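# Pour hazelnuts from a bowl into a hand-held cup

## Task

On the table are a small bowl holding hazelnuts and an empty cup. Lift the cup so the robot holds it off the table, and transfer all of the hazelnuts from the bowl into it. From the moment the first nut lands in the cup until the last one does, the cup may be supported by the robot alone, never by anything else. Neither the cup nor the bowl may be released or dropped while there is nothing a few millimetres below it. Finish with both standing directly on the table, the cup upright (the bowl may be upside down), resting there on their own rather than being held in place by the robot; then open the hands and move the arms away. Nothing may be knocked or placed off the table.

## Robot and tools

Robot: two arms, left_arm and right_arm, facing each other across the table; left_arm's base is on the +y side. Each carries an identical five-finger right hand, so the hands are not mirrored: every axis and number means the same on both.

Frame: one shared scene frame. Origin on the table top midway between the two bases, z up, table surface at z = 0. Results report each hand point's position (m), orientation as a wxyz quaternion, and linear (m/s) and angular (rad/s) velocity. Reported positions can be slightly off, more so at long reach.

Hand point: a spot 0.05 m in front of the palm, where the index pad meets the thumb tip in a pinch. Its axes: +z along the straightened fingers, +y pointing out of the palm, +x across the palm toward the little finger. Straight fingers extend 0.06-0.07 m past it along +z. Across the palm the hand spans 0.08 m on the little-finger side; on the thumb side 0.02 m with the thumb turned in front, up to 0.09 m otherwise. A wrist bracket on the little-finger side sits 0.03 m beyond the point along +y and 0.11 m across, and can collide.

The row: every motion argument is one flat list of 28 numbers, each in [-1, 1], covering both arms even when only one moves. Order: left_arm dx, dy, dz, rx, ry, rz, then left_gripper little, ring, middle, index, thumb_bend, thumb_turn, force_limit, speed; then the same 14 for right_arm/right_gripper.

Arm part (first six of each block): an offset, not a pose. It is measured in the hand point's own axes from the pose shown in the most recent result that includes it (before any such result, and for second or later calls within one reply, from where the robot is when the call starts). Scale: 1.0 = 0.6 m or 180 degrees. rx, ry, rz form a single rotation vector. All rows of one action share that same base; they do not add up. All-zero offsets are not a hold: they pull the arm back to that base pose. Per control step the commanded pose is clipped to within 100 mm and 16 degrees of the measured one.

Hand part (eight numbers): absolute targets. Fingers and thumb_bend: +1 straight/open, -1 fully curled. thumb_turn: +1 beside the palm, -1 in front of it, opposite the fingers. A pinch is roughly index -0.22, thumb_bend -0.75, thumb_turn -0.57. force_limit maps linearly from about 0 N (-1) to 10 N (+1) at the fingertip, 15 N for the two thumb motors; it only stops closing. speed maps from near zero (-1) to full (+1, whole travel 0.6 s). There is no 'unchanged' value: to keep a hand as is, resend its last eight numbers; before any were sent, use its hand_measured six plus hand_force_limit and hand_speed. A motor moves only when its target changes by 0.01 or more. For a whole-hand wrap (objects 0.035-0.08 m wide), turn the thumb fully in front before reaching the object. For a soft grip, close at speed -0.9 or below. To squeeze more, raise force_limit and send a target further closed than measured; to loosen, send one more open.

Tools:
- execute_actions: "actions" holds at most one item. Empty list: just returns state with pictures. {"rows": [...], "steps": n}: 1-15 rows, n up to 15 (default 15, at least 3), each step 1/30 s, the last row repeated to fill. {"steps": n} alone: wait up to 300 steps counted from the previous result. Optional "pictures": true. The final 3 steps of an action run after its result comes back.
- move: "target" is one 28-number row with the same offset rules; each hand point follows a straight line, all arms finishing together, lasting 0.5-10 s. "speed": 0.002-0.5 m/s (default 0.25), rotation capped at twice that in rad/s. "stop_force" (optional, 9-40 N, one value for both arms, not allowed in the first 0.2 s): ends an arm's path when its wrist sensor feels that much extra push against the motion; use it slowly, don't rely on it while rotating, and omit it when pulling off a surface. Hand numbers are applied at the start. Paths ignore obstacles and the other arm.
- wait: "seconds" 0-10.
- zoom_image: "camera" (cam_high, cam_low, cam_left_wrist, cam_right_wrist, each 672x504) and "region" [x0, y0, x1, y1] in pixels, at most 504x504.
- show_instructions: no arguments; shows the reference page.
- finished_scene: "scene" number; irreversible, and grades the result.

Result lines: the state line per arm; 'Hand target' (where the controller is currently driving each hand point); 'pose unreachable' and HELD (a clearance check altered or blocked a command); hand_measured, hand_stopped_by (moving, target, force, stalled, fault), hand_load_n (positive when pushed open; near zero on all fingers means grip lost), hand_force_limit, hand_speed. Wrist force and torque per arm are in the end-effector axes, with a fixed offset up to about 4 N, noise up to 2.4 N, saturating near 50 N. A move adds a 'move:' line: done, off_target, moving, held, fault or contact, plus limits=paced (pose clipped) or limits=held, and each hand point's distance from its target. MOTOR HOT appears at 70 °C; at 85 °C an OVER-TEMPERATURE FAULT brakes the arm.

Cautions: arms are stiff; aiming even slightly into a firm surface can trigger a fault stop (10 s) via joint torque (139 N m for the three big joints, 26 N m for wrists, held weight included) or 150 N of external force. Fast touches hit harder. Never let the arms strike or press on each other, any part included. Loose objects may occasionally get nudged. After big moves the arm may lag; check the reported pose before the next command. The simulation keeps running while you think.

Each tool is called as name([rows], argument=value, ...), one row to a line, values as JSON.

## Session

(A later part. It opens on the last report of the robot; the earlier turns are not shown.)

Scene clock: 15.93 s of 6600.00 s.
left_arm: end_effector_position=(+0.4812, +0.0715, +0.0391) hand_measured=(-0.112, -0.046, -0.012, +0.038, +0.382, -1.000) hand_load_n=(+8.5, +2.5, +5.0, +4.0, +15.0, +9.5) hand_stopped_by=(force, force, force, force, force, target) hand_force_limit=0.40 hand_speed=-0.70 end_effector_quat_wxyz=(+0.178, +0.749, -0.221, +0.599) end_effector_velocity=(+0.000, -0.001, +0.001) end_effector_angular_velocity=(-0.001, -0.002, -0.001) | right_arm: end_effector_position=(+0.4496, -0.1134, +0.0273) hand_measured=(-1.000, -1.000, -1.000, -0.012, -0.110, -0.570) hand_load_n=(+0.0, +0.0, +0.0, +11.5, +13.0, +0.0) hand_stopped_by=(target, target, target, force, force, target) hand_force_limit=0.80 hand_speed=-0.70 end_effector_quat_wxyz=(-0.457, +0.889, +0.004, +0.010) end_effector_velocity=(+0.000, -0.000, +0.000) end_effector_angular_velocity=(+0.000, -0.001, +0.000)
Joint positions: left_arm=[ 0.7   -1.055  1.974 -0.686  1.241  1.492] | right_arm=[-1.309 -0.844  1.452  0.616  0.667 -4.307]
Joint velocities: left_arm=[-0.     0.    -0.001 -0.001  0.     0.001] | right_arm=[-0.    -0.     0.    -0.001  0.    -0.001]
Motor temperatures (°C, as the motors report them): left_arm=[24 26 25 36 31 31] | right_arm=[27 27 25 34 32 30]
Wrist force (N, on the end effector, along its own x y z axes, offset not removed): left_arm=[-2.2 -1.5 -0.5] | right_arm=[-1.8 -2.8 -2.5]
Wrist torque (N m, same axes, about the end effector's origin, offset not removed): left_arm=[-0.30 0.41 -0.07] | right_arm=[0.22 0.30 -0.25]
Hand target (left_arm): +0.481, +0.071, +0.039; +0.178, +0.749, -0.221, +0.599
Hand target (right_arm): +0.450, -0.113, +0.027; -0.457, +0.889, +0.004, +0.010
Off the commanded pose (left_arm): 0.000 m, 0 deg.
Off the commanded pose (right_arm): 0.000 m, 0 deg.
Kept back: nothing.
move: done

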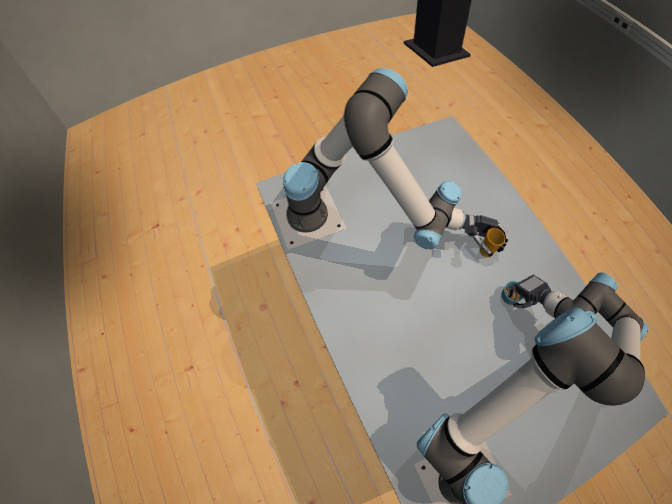

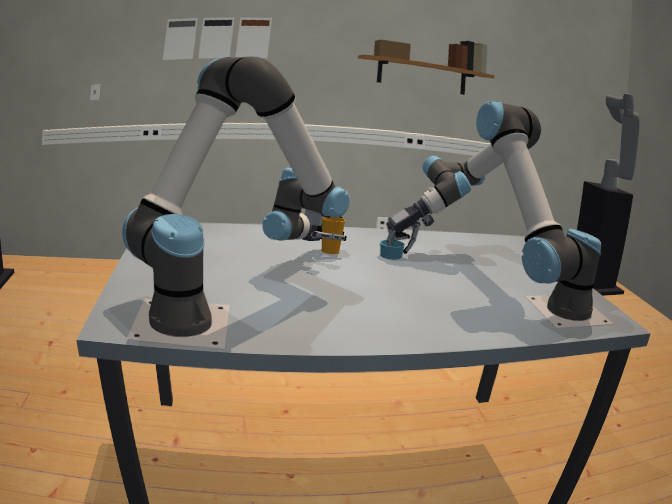

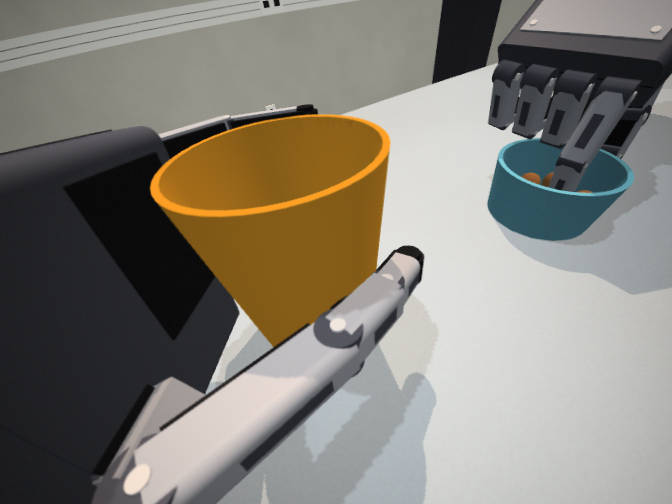

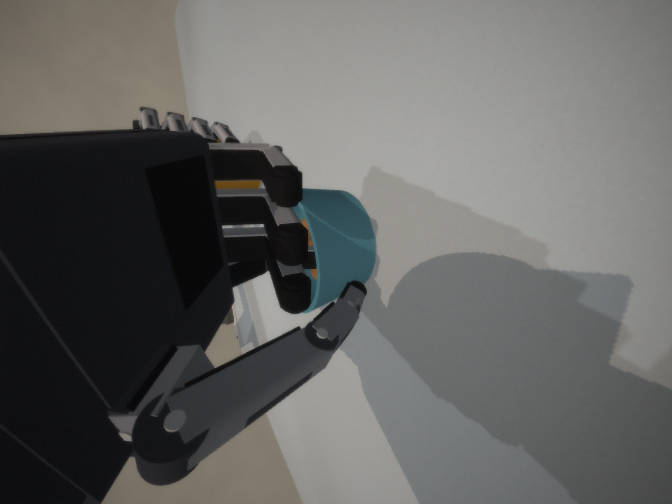

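move(target=[0,0,0,0,0,0,-0.5,-0.6,-0.6,-0.6,-0.5,-1,0.4,-0.7,0,0,0,0,0,0,-1,-1,-1,0.1,0.2,-0.57,0.8,-0.5])

move(target=[0,0,0,0,0,0,-0.5,-0.6,-0.6,-0.6,-0.5,-1,0.4,-0.7,0,-0.012,-0.03,0,0,0,-1,-1,-1,-0.1,0.2,-0.57,0.8,-0.9], speed=0.02)

move(target=[0,0,0,0,0,0,-0.5,-0.6,-0.6,-0.6,-0.5,-1,0.4,-0.7,0,0.012,0.005,0,0,0,-1,-1,-1,-0.45,-0.85,-0.57,0.8,-0.75], speed=0.02)

zoom_image(camera="cam_low", region=[280,160,480,280])

Scene clock: 17.03 s of 6600.00 s.
left_arm: end_effector_position=(+0.4812, +0.0715, +0.0391) hand_measured=(-0.112, -0.046, -0.012, +0.038, +0.382, -1.000) hand_load_n=(+8.5, +2.5, +5.0, +4.0, +15.0, +9.5) hand_stopped_by=(force, force, force, force, force, target) hand_force_limit=0.40 hand_speed=-0.70 end_effector_quat_wxyz=(+0.178, +0.749, -0.221, +0.599) end_effector_velocity=(+0.001, +0.001, -0.000) end_effector_angular_velocity=(-0.000, +0.001, +0.003) | right_arm: end_effector_position=(+0.4496, -0.1134, +0.0273) hand_measured=(-1.000, -1.000, -1.000, +0.100, +0.200, -0.570) hand_load_n=(+0.0, +0.0, +0.0, +0.0, +0.0, +0.0) hand_stopped_by=(target, target, target, target, target, target) hand_force_limit=0.80 hand_speed=-0.50 end_effector_quat_wxyz=(-0.457, +0.889, +0.004, +0.010) end_effector_velocity=(-0.000, +0.000, -0.000) end_effector_angular_velocity=(+0.001, -0.000, +0.000)
Joint positions: left_arm=[ 0.7   -1.055  1.974 -0.686  1.241  1.492] | right_arm=[-1.309 -0.844  1.452  0.616  0.667 -4.307]
Joint velocities: left_arm=[ 0.003  0.     0.     0.     0.    -0.001] | right_arm=[ 0.001  0.001 -0.    -0.001 -0.     0.   ]
Motor temperatures (°C, as the motors report them): left_arm=[24 26 25 36 31 31] | right_arm=[27 27 25 34 32 30]
Wrist force (N, on the end effector, along its own x y z axes, offset not removed): left_arm=[-0.6 -1.4 -0.9] | right_arm=[2.7 0.7 -1.2]
Wrist torque (N m, same axes, about the end effector's origin, offset not removed): left_arm=[-0.15 0.13 0.09] | right_arm=[0.40 -0.36 0.10]
Hand target (left_arm): +0.481, +0.071, +0.039; +0.178, +0.749, -0.221, +0.599
Hand target (right_arm): +0.450, -0.113, +0.027; -0.457, +0.889, +0.004, +0.010
Off the commanded pose (left_arm): 0.000 m, 0 deg.
Off the commanded pose (right_arm): 0.000 m, 0 deg.
Kept back: nothing.
move: done

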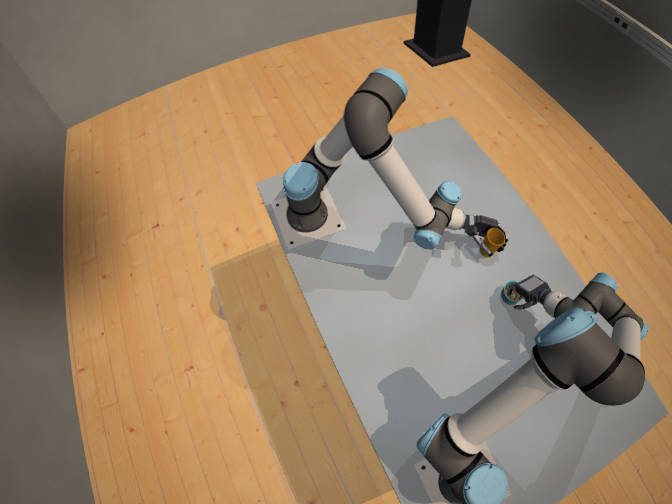

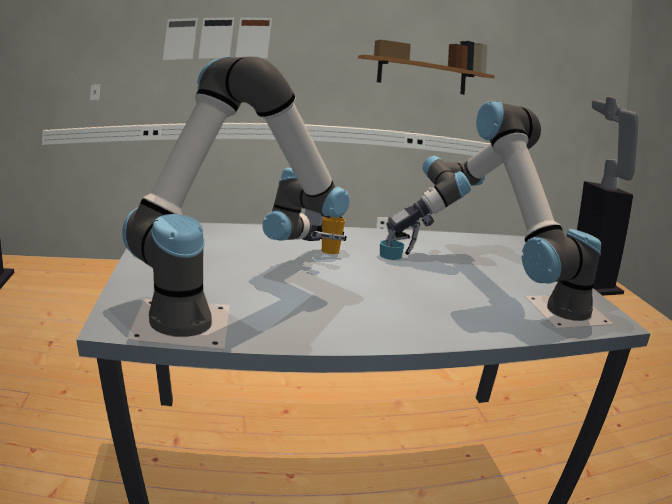

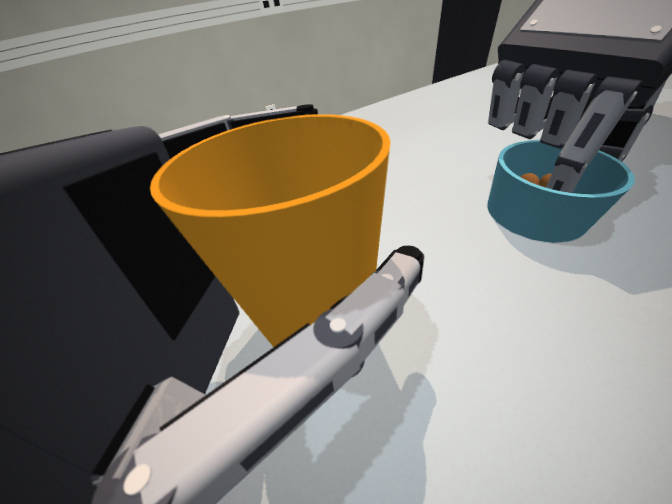

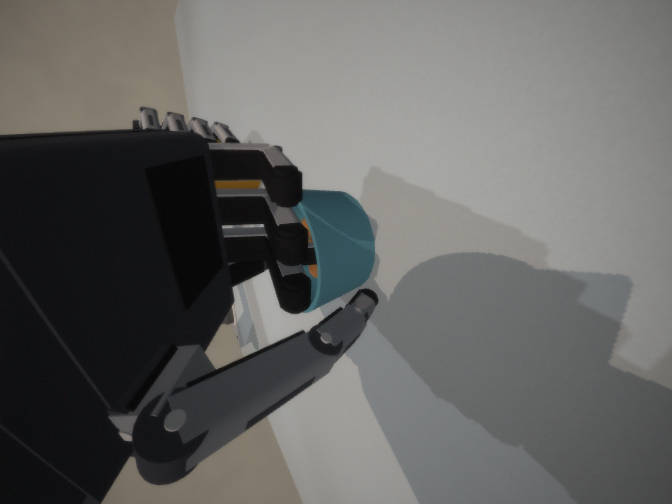

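Scene clock: 18.50 s of 6600.00 s.
left_arm: end_effector_position=(+0.4812, +0.0715, +0.0391) hand_measured=(-0.112, -0.046, -0.012, +0.038, +0.382, -1.000) hand_load_n=(+8.5, +2.5, +5.0, +4.0, +15.0, +9.5) hand_stopped_by=(force, force, force, force, force, target) hand_force_limit=0.40 hand_speed=-0.70 end_effector_quat_wxyz=(+0.178, +0.749, -0.221, +0.599) end_effector_velocity=(+0.001, +0.001, -0.000) end_effector_angular_velocity=(-0.001, +0.001, +0.002) | right_arm: end_effector_position=(+0.4493, -0.1238, +0.0436) hand_measured=(-1.000, -1.000, -1.000, -0.100, +0.200, -0.570) hand_load_n=(+0.0, +0.0, +0.0, +0.0, +0.0, +0.0) hand_stopped_by=(target, target, target, target, target, target) hand_force_limit=0.80 hand_speed=-0.90 end_effector_quat_wxyz=(-0.457, +0.889, +0.004, +0.010) end_effector_velocity=(+0.001, -0.000, +0.000) end_effector_angular_velocity=(+0.001, -0.002, -0.001)
Joint positions: left_arm=[ 0.7   -1.055  1.974 -0.686  1.241  1.492] | right_arm=[-1.329 -0.872  1.46   0.659  0.66  -4.338]
Joint velocities: left_arm=[ 0.001  0.     0.    -0.    -0.    -0.001] | right_arm=[-0.001 -0.    -0.    -0.001 -0.001 -0.001]
Motor temperatures (°C, as the motors report them): left_arm=[24 26 25 36 31 31] | right_arm=[27 27 25 34 32 30]
Wrist force (N, on the end effector, along its own x y z axes, offset not removed): left_arm=[0.8 -1.0 -0.7] | right_arm=[-0.9 -0.4 -2.4]
Wrist torque (N m, same axes, about the end effector's origin, offset not removed): left_arm=[-0.19 -0.10 0.11] | right_arm=[0.32 0.16 -0.16]
Hand target (left_arm): +0.481, +0.071, +0.039; +0.178, +0.749, -0.221, +0.599
Hand target (right_arm): +0.449, -0.124, +0.044; -0.457, +0.889, +0.004, +0.010
Off the commanded pose (left_arm): 0.000 m, 0 deg.
Off the commanded pose (right_arm): 0.000 m, 0 deg.
Kept back: nothing.
move: done

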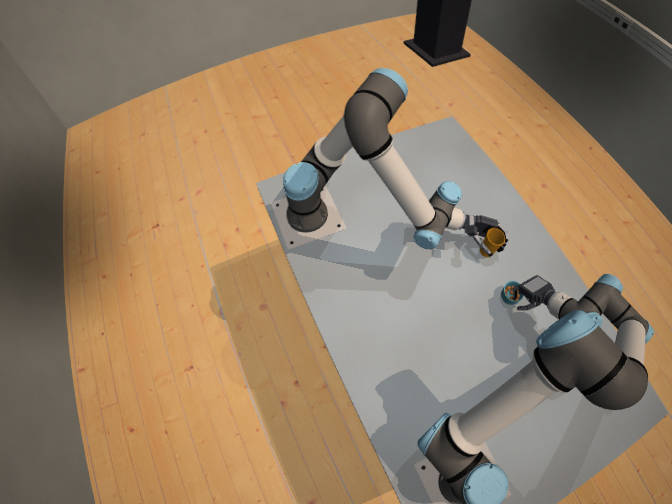

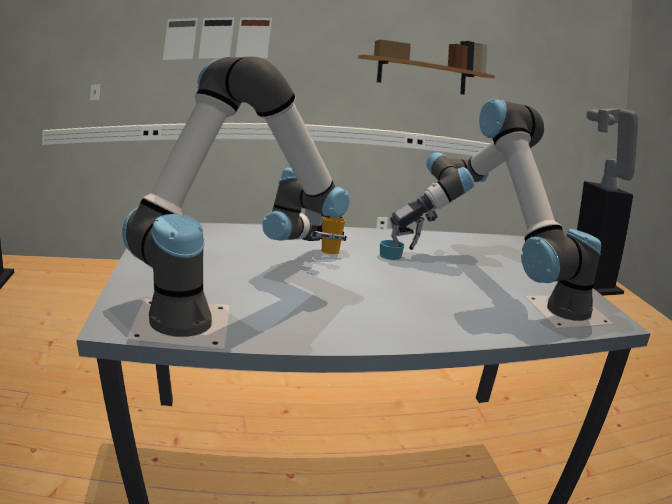

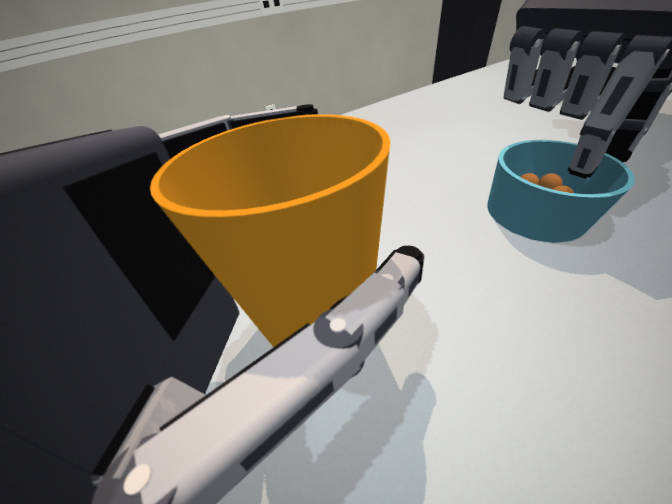

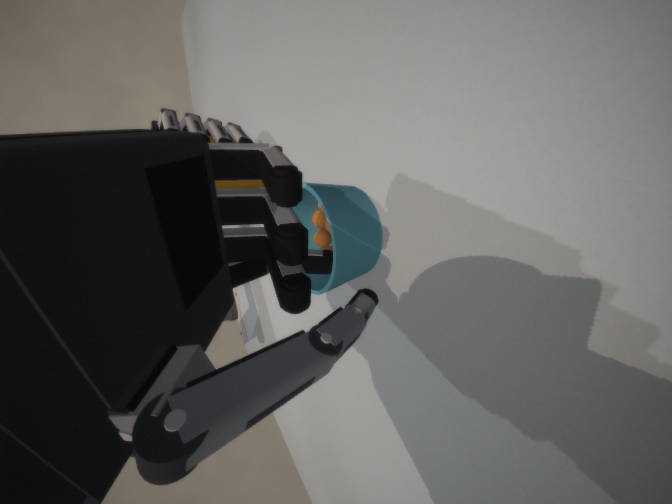

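Scene clock: 20.07 s of 6600.00 s.
left_arm: end_effector_position=(+0.4812, +0.0715, +0.0391) hand_measured=(-0.112, -0.046, -0.012, +0.038, +0.382, -1.000) hand_load_n=(+8.5, +2.5, +5.0, +4.0, +15.0, +9.5) hand_stopped_by=(force, force, force, force, force, target) hand_force_limit=0.40 hand_speed=-0.70 end_effector_quat_wxyz=(+0.178, +0.749, -0.221, +0.599) end_effector_velocity=(-0.001, +0.000, -0.001) end_effector_angular_velocity=(+0.002, +0.001, -0.000) | right_arm: end_effector_position=(+0.4494, -0.1256, +0.0360) hand_measured=(-1.000, -1.000, -1.000, -0.450, -0.110, -0.570) hand_load_n=(+0.0, +0.0, +0.0, +2.0, +13.0, +1.0) hand_stopped_by=(target, target, target, target, force, target) hand_force_limit=0.80 hand_speed=-0.75 end_effector_quat_wxyz=(-0.457, +0.889, +0.004, +0.010) end_effector_velocity=(+0.000, -0.000, +0.000) end_effector_angular_velocity=(+0.001, +0.001, -0.001)
Joint positions: left_arm=[ 0.7   -1.055  1.974 -0.686  1.241  1.492] | right_arm=[-1.332 -0.863  1.467  0.647  0.659 -4.343]
Joint velocities: left_arm=[-0.     0.001  0.001  0.    -0.     0.001] | right_arm=[-0.001  0.    -0.    -0.    -0.001  0.001]
Motor temperatures (°C, as the motors report them): left_arm=[24 26 25 36 31 31] | right_arm=[27 27 25 34 32 30]
Wrist force (N, on the end effector, along its own x y z axes, offset not removed): left_arm=[1.1 0.0 0.0] | right_arm=[0.2 0.3 -0.5]
Wrist torque (N m, same axes, about the end effector's origin, offset not removed): left_arm=[-0.15 -0.20 0.15] | right_arm=[0.12 -0.04 -0.15]
Hand target (left_arm): +0.481, +0.071, +0.039; +0.178, +0.749, -0.221, +0.599
Hand target (right_arm): +0.449, -0.126, +0.036; -0.457, +0.889, +0.004, +0.010
Off the commanded pose (left_arm): 0.000 m, 0 deg.
Off the commanded pose (right_arm): 0.000 m, 0 deg.
Kept back: nothing.
move: done

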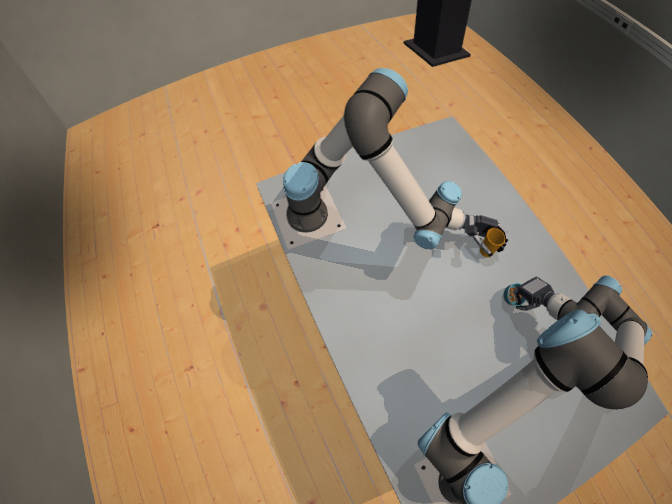

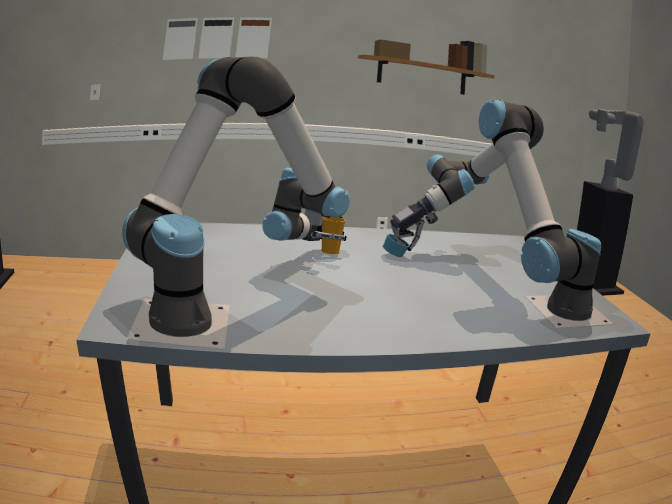

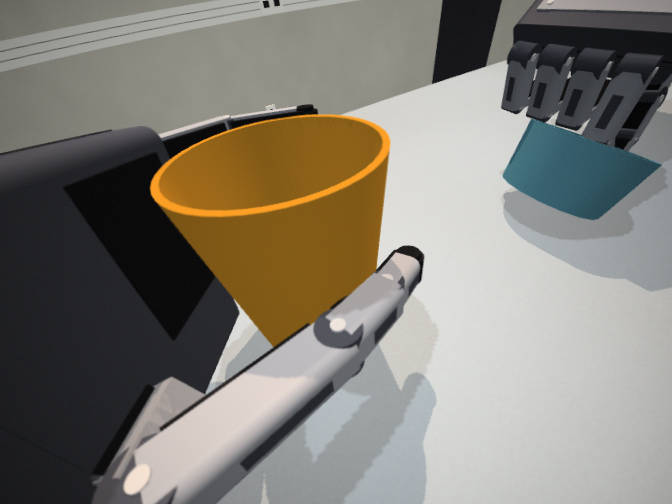

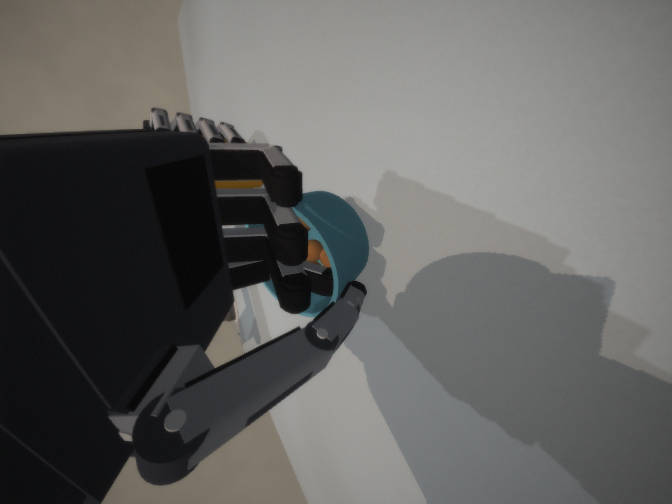

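Region (280, 160, 480, 280) of cam_low's 672x504 image, scaled by 2.520, with more detail than that image has; it fills the top 302 rows of this view, and the rest is white.

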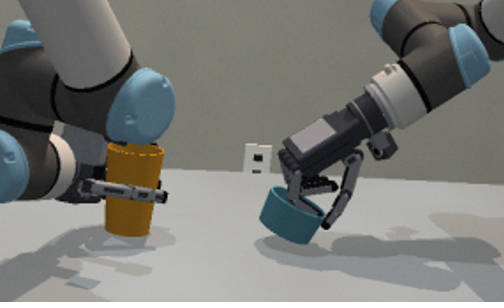

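move(target=[0,0,0,0,0,0,-0.5,-0.6,-0.6,-0.6,-0.5,-1,0.4,-0.7,0,0,0,0,0,0,-1,-1,-1,-0.17,-0.85,-0.57,0.8,-0.85])

move(target=[0,0,0,0,0,0,-0.5,-0.6,-0.6,-0.6,-0.5,-1,0.4,-0.7,0,0,0,0,0,0,-1,-1,-1,-0.17,-0.45,-0.57,0.8,-0.8])

move(target=[0,0,0,0,0,0,-0.5,-0.6,-0.6,-0.6,-0.5,-1,0.4,-0.7,0,0,0,0,0,0,-1,-1,-1,-0.45,-0.8,-0.57,0.8,-0.8])

zoom_image(camera="cam_low", region=[280,160,480,280])

Scene clock: 21.70 s of 6600.00 s.
left_arm: end_effector_position=(+0.4812, +0.0715, +0.0391) hand_measured=(-0.112, -0.046, -0.012, +0.038, +0.382, -1.000) hand_load_n=(+8.5, +2.5, +5.0, +4.0, +15.0, +9.5) hand_stopped_by=(force, force, force, force, force, target) hand_force_limit=0.40 hand_speed=-0.70 end_effector_quat_wxyz=(+0.178, +0.749, -0.221, +0.599) end_effector_velocity=(-0.001, -0.001, +0.000) end_effector_angular_velocity=(-0.001, -0.000, -0.001) | right_arm: end_effector_position=(+0.4494, -0.1256, +0.0360) hand_measured=(-1.000, -1.000, -1.000, -0.170, -0.118, -0.570) hand_load_n=(+0.0, +0.0, +0.0, +0.0, +0.0, +0.0) hand_stopped_by=(target, target, target, target, force, target) hand_force_limit=0.80 hand_speed=-0.85 end_effector_quat_wxyz=(-0.457, +0.889, +0.004, +0.010) end_effector_velocity=(+0.000, -0.000, +0.000) end_effector_angular_velocity=(+0.000, -0.001, +0.001)
Joint positions: left_arm=[ 0.7   -1.055  1.974 -0.686  1.241  1.492] | right_arm=[-1.332 -0.863  1.467  0.647  0.659 -4.343]
Joint velocities: left_arm=[-0.001 -0.001  0.     0.     0.    -0.   ] | right_arm=[-0.    -0.     0.     0.    -0.    -0.002]
Motor temperatures (°C, as the motors report them): left_arm=[24 26 25 36 31 31] | right_arm=[27 27 25 34 32 30]
Wrist force (N, on the end effector, along its own x y z axes, offset not removed): left_arm=[-1.5 -3.2 2.5] | right_arm=[-1.8 -0.4 -1.6]
Wrist torque (N m, same axes, about the end effector's origin, offset not removed): left_arm=[-0.71 0.20 0.02] | right_arm=[0.15 0.25 -0.14]
Hand target (left_arm): +0.481, +0.071, +0.039; +0.178, +0.749, -0.221, +0.599
Hand target (right_arm): +0.449, -0.126, +0.036; -0.457, +0.889, +0.004, +0.010
Off the commanded pose (left_arm): 0.000 m, 0 deg.
Off the commanded pose (right_arm): 0.000 m, 0 deg.
Kept back: nothing.
move: done

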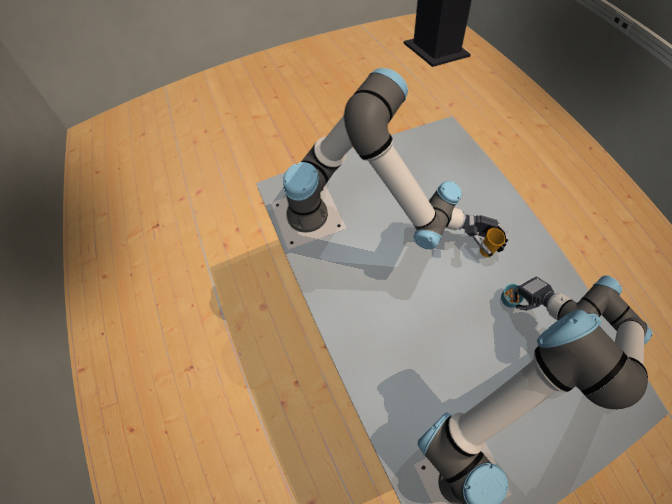

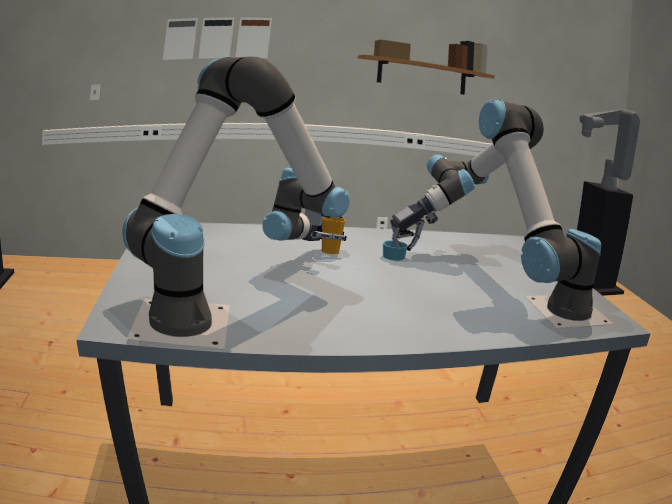

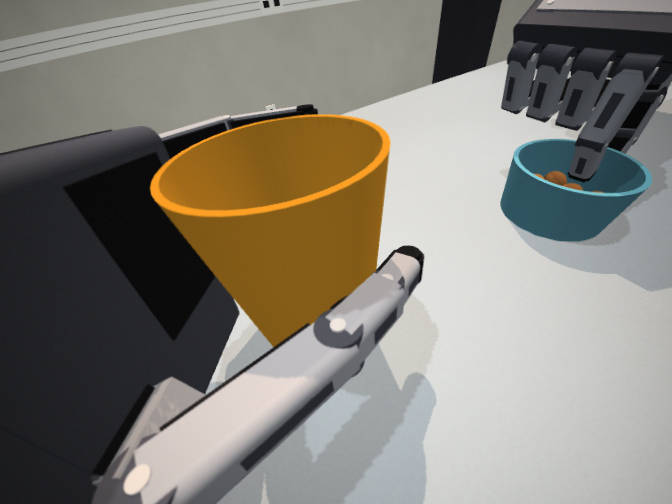

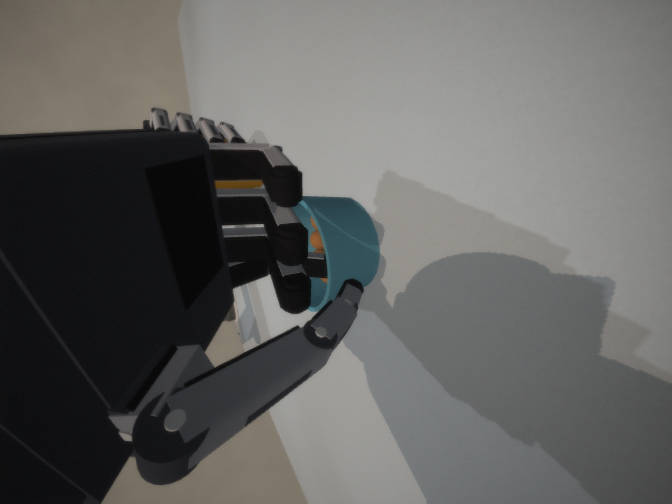

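Scene clock: 23.53 s of 6600.00 s.
left_arm: end_effector_position=(+0.4812, +0.0715, +0.0391) hand_measured=(-0.112, -0.046, -0.012, +0.038, +0.382, -1.000) hand_load_n=(+8.5, +2.5, +5.0, +4.0, +15.0, +9.5) hand_stopped_by=(force, force, force, force, force, target) hand_force_limit=0.40 hand_speed=-0.70 end_effector_quat_wxyz=(+0.178, +0.749, -0.221, +0.599) end_effector_velocity=(+0.001, +0.002, -0.001) end_effector_angular_velocity=(+0.003, +0.000, +0.002) | right_arm: end_effector_position=(+0.4494, -0.1256, +0.0360) hand_measured=(-1.000, -1.000, -1.000, -0.170, -0.450, -0.570) hand_load_n=(+0.0, +0.0, +0.0, +0.0, +0.5, +0.0) hand_stopped_by=(target, target, target, target, target, target) hand_force_limit=0.80 hand_speed=-0.80 end_effector_quat_wxyz=(-0.457, +0.889, +0.004, +0.010) end_effector_velocity=(+0.000, +0.000, +0.001) end_effector_angular_velocity=(+0.002, -0.001, +0.001)
Joint positions: left_arm=[ 0.7   -1.055  1.974 -0.686  1.241  1.492] | right_arm=[-1.332 -0.863  1.467  0.647  0.659 -4.343]
Joint velocities: left_arm=[0.003 0.001 0.    0.    0.    0.002] | right_arm=[-0.001 -0.001 -0.     0.    -0.002 -0.001]
Motor temperatures (°C, as the motors report them): left_arm=[24 26 25 36 31 31] | right_arm=[27 27 25 34 32 30]
Wrist force (N, on the end effector, along its own x y z axes, offset not removed): left_arm=[-0.2 -2.1 -0.2] | right_arm=[0.8 0.8 1.3]
Wrist torque (N m, same axes, about the end effector's origin, offset not removed): left_arm=[-0.38 0.02 0.04] | right_arm=[0.16 -0.17 -0.05]
Hand target (left_arm): +0.481, +0.071, +0.039; +0.178, +0.749, -0.221, +0.599
Hand target (right_arm): +0.449, -0.126, +0.036; -0.457, +0.889, +0.004, +0.010
Off the commanded pose (left_arm): 0.000 m, 0 deg.
Off the commanded pose (right_arm): 0.000 m, 0 deg.
Kept back: nothing.
move: done

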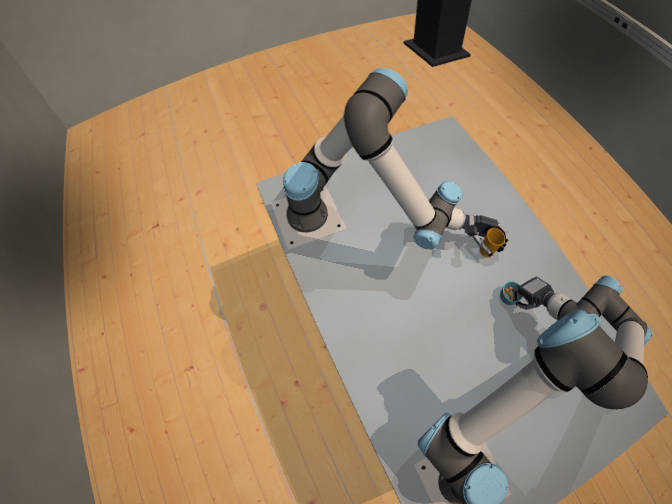

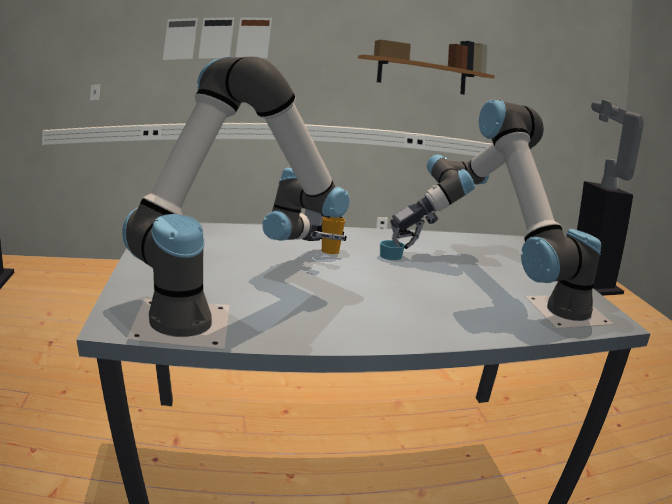

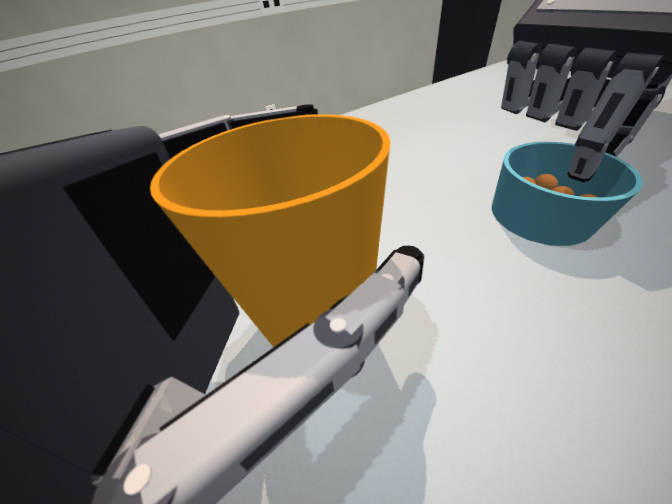

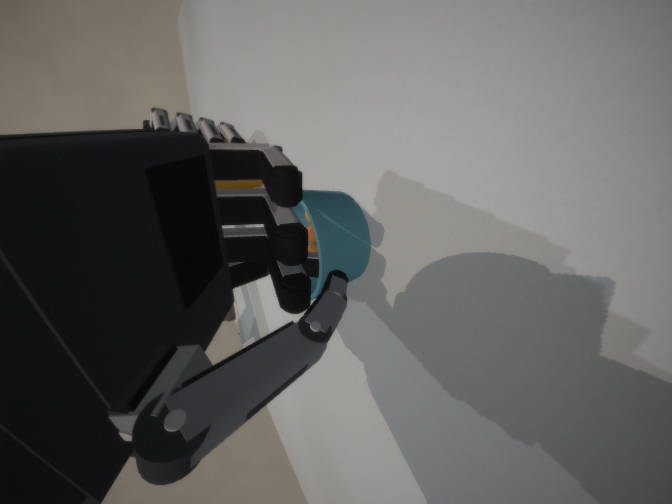

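Scene clock: 24.27 s of 6600.00 s.
left_arm: end_effector_position=(+0.4812, +0.0715, +0.0391) hand_measured=(-0.112, -0.046, -0.012, +0.038, +0.382, -1.000) hand_load_n=(+8.5, +2.5, +5.0, +4.0, +15.0, +9.5) hand_stopped_by=(force, force, force, force, force, target) hand_force_limit=0.40 hand_speed=-0.70 end_effector_quat_wxyz=(+0.178, +0.749, -0.221, +0.599) end_effector_velocity=(+0.000, -0.000, +0.000) end_effector_angular_velocity=(-0.002, +0.000, +0.001) | right_arm: end_effector_position=(+0.4494, -0.1256, +0.0360) hand_measured=(-1.000, -1.000, -1.000, -0.208, -0.518, -0.570) hand_load_n=(+0.0, +0.0, +0.0, +11.5, +13.0, +0.0) hand_stopped_by=(target, target, target, force, force, target) hand_force_limit=0.80 hand_speed=-0.80 end_effector_quat_wxyz=(-0.457, +0.889, +0.004, +0.010) end_effector_velocity=(-0.001, +0.000, +0.000) end_effector_angular_velocity=(+0.000, +0.003, -0.001)
Joint positions: left_arm=[ 0.7   -1.055  1.974 -0.686  1.241  1.492] | right_arm=[-1.332 -0.863  1.467  0.647  0.659 -4.343]
Joint velocities: left_arm=[ 0.    -0.    -0.    -0.    -0.    -0.001] | right_arm=[ 0.001  0.     0.     0.    -0.     0.003]
Motor temperatures (°C, as the motors report them): left_arm=[24 26 25 36 31 31] | right_arm=[27 27 25 34 32 30]
Wrist force (N, on the end effector, along its own x y z axes, offset not removed): left_arm=[-0.2 -1.1 0.6] | right_arm=[-0.2 0.1 -1.4]
Wrist torque (N m, same axes, about the end effector's origin, offset not removed): left_arm=[-0.21 0.08 0.26] | right_arm=[0.48 0.10 0.09]
Hand target (left_arm): +0.481, +0.071, +0.039; +0.178, +0.749, -0.221, +0.599
Hand target (right_arm): +0.449, -0.126, +0.036; -0.457, +0.889, +0.004, +0.010
Off the commanded pose (left_arm): 0.000 m, 0 deg.
Off the commanded pose (right_arm): 0.000 m, 0 deg.
Kept back: nothing.
move: done

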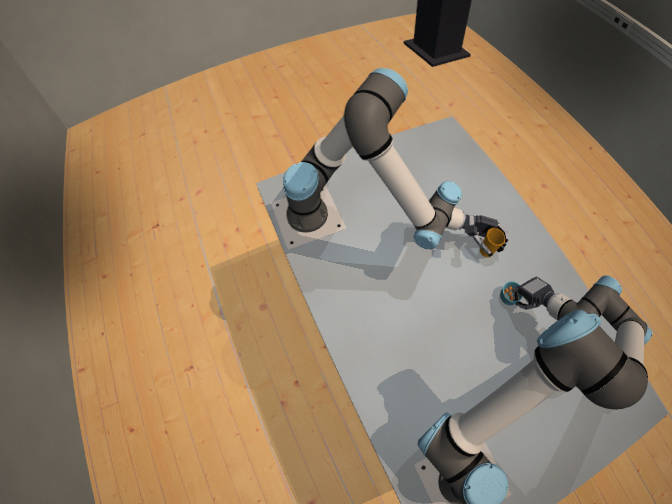

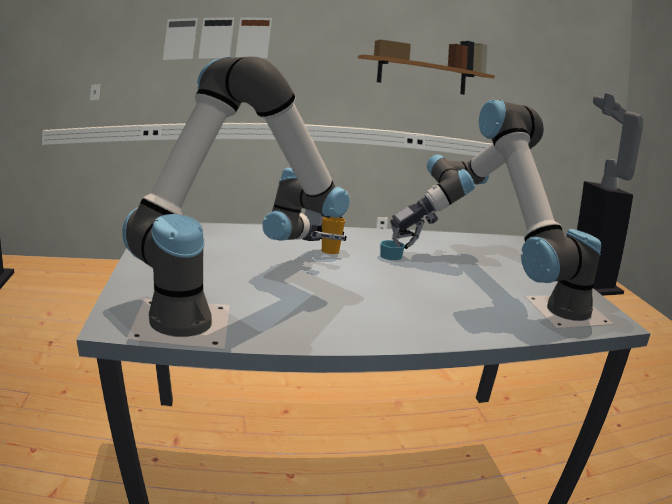

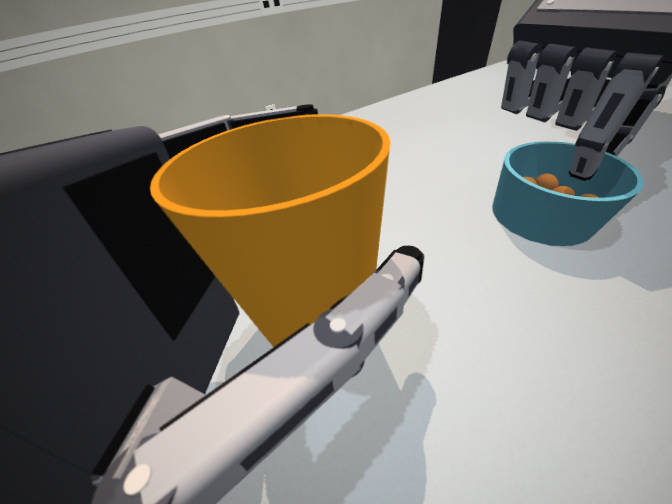

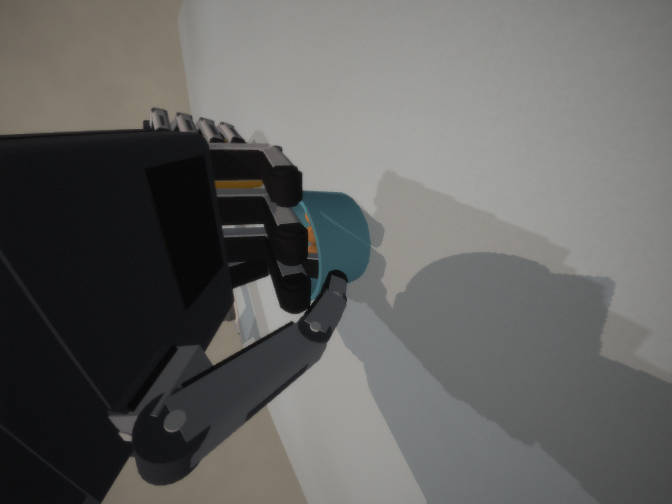

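Region (280, 160, 480, 280) of cam_low's 672x504 image, scaled by 2.520, with more detail than that image has; it fills the top 302 rows of this view, and the rest is white.

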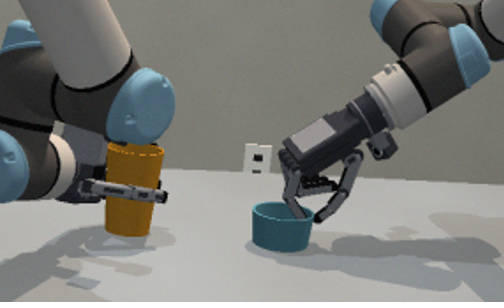

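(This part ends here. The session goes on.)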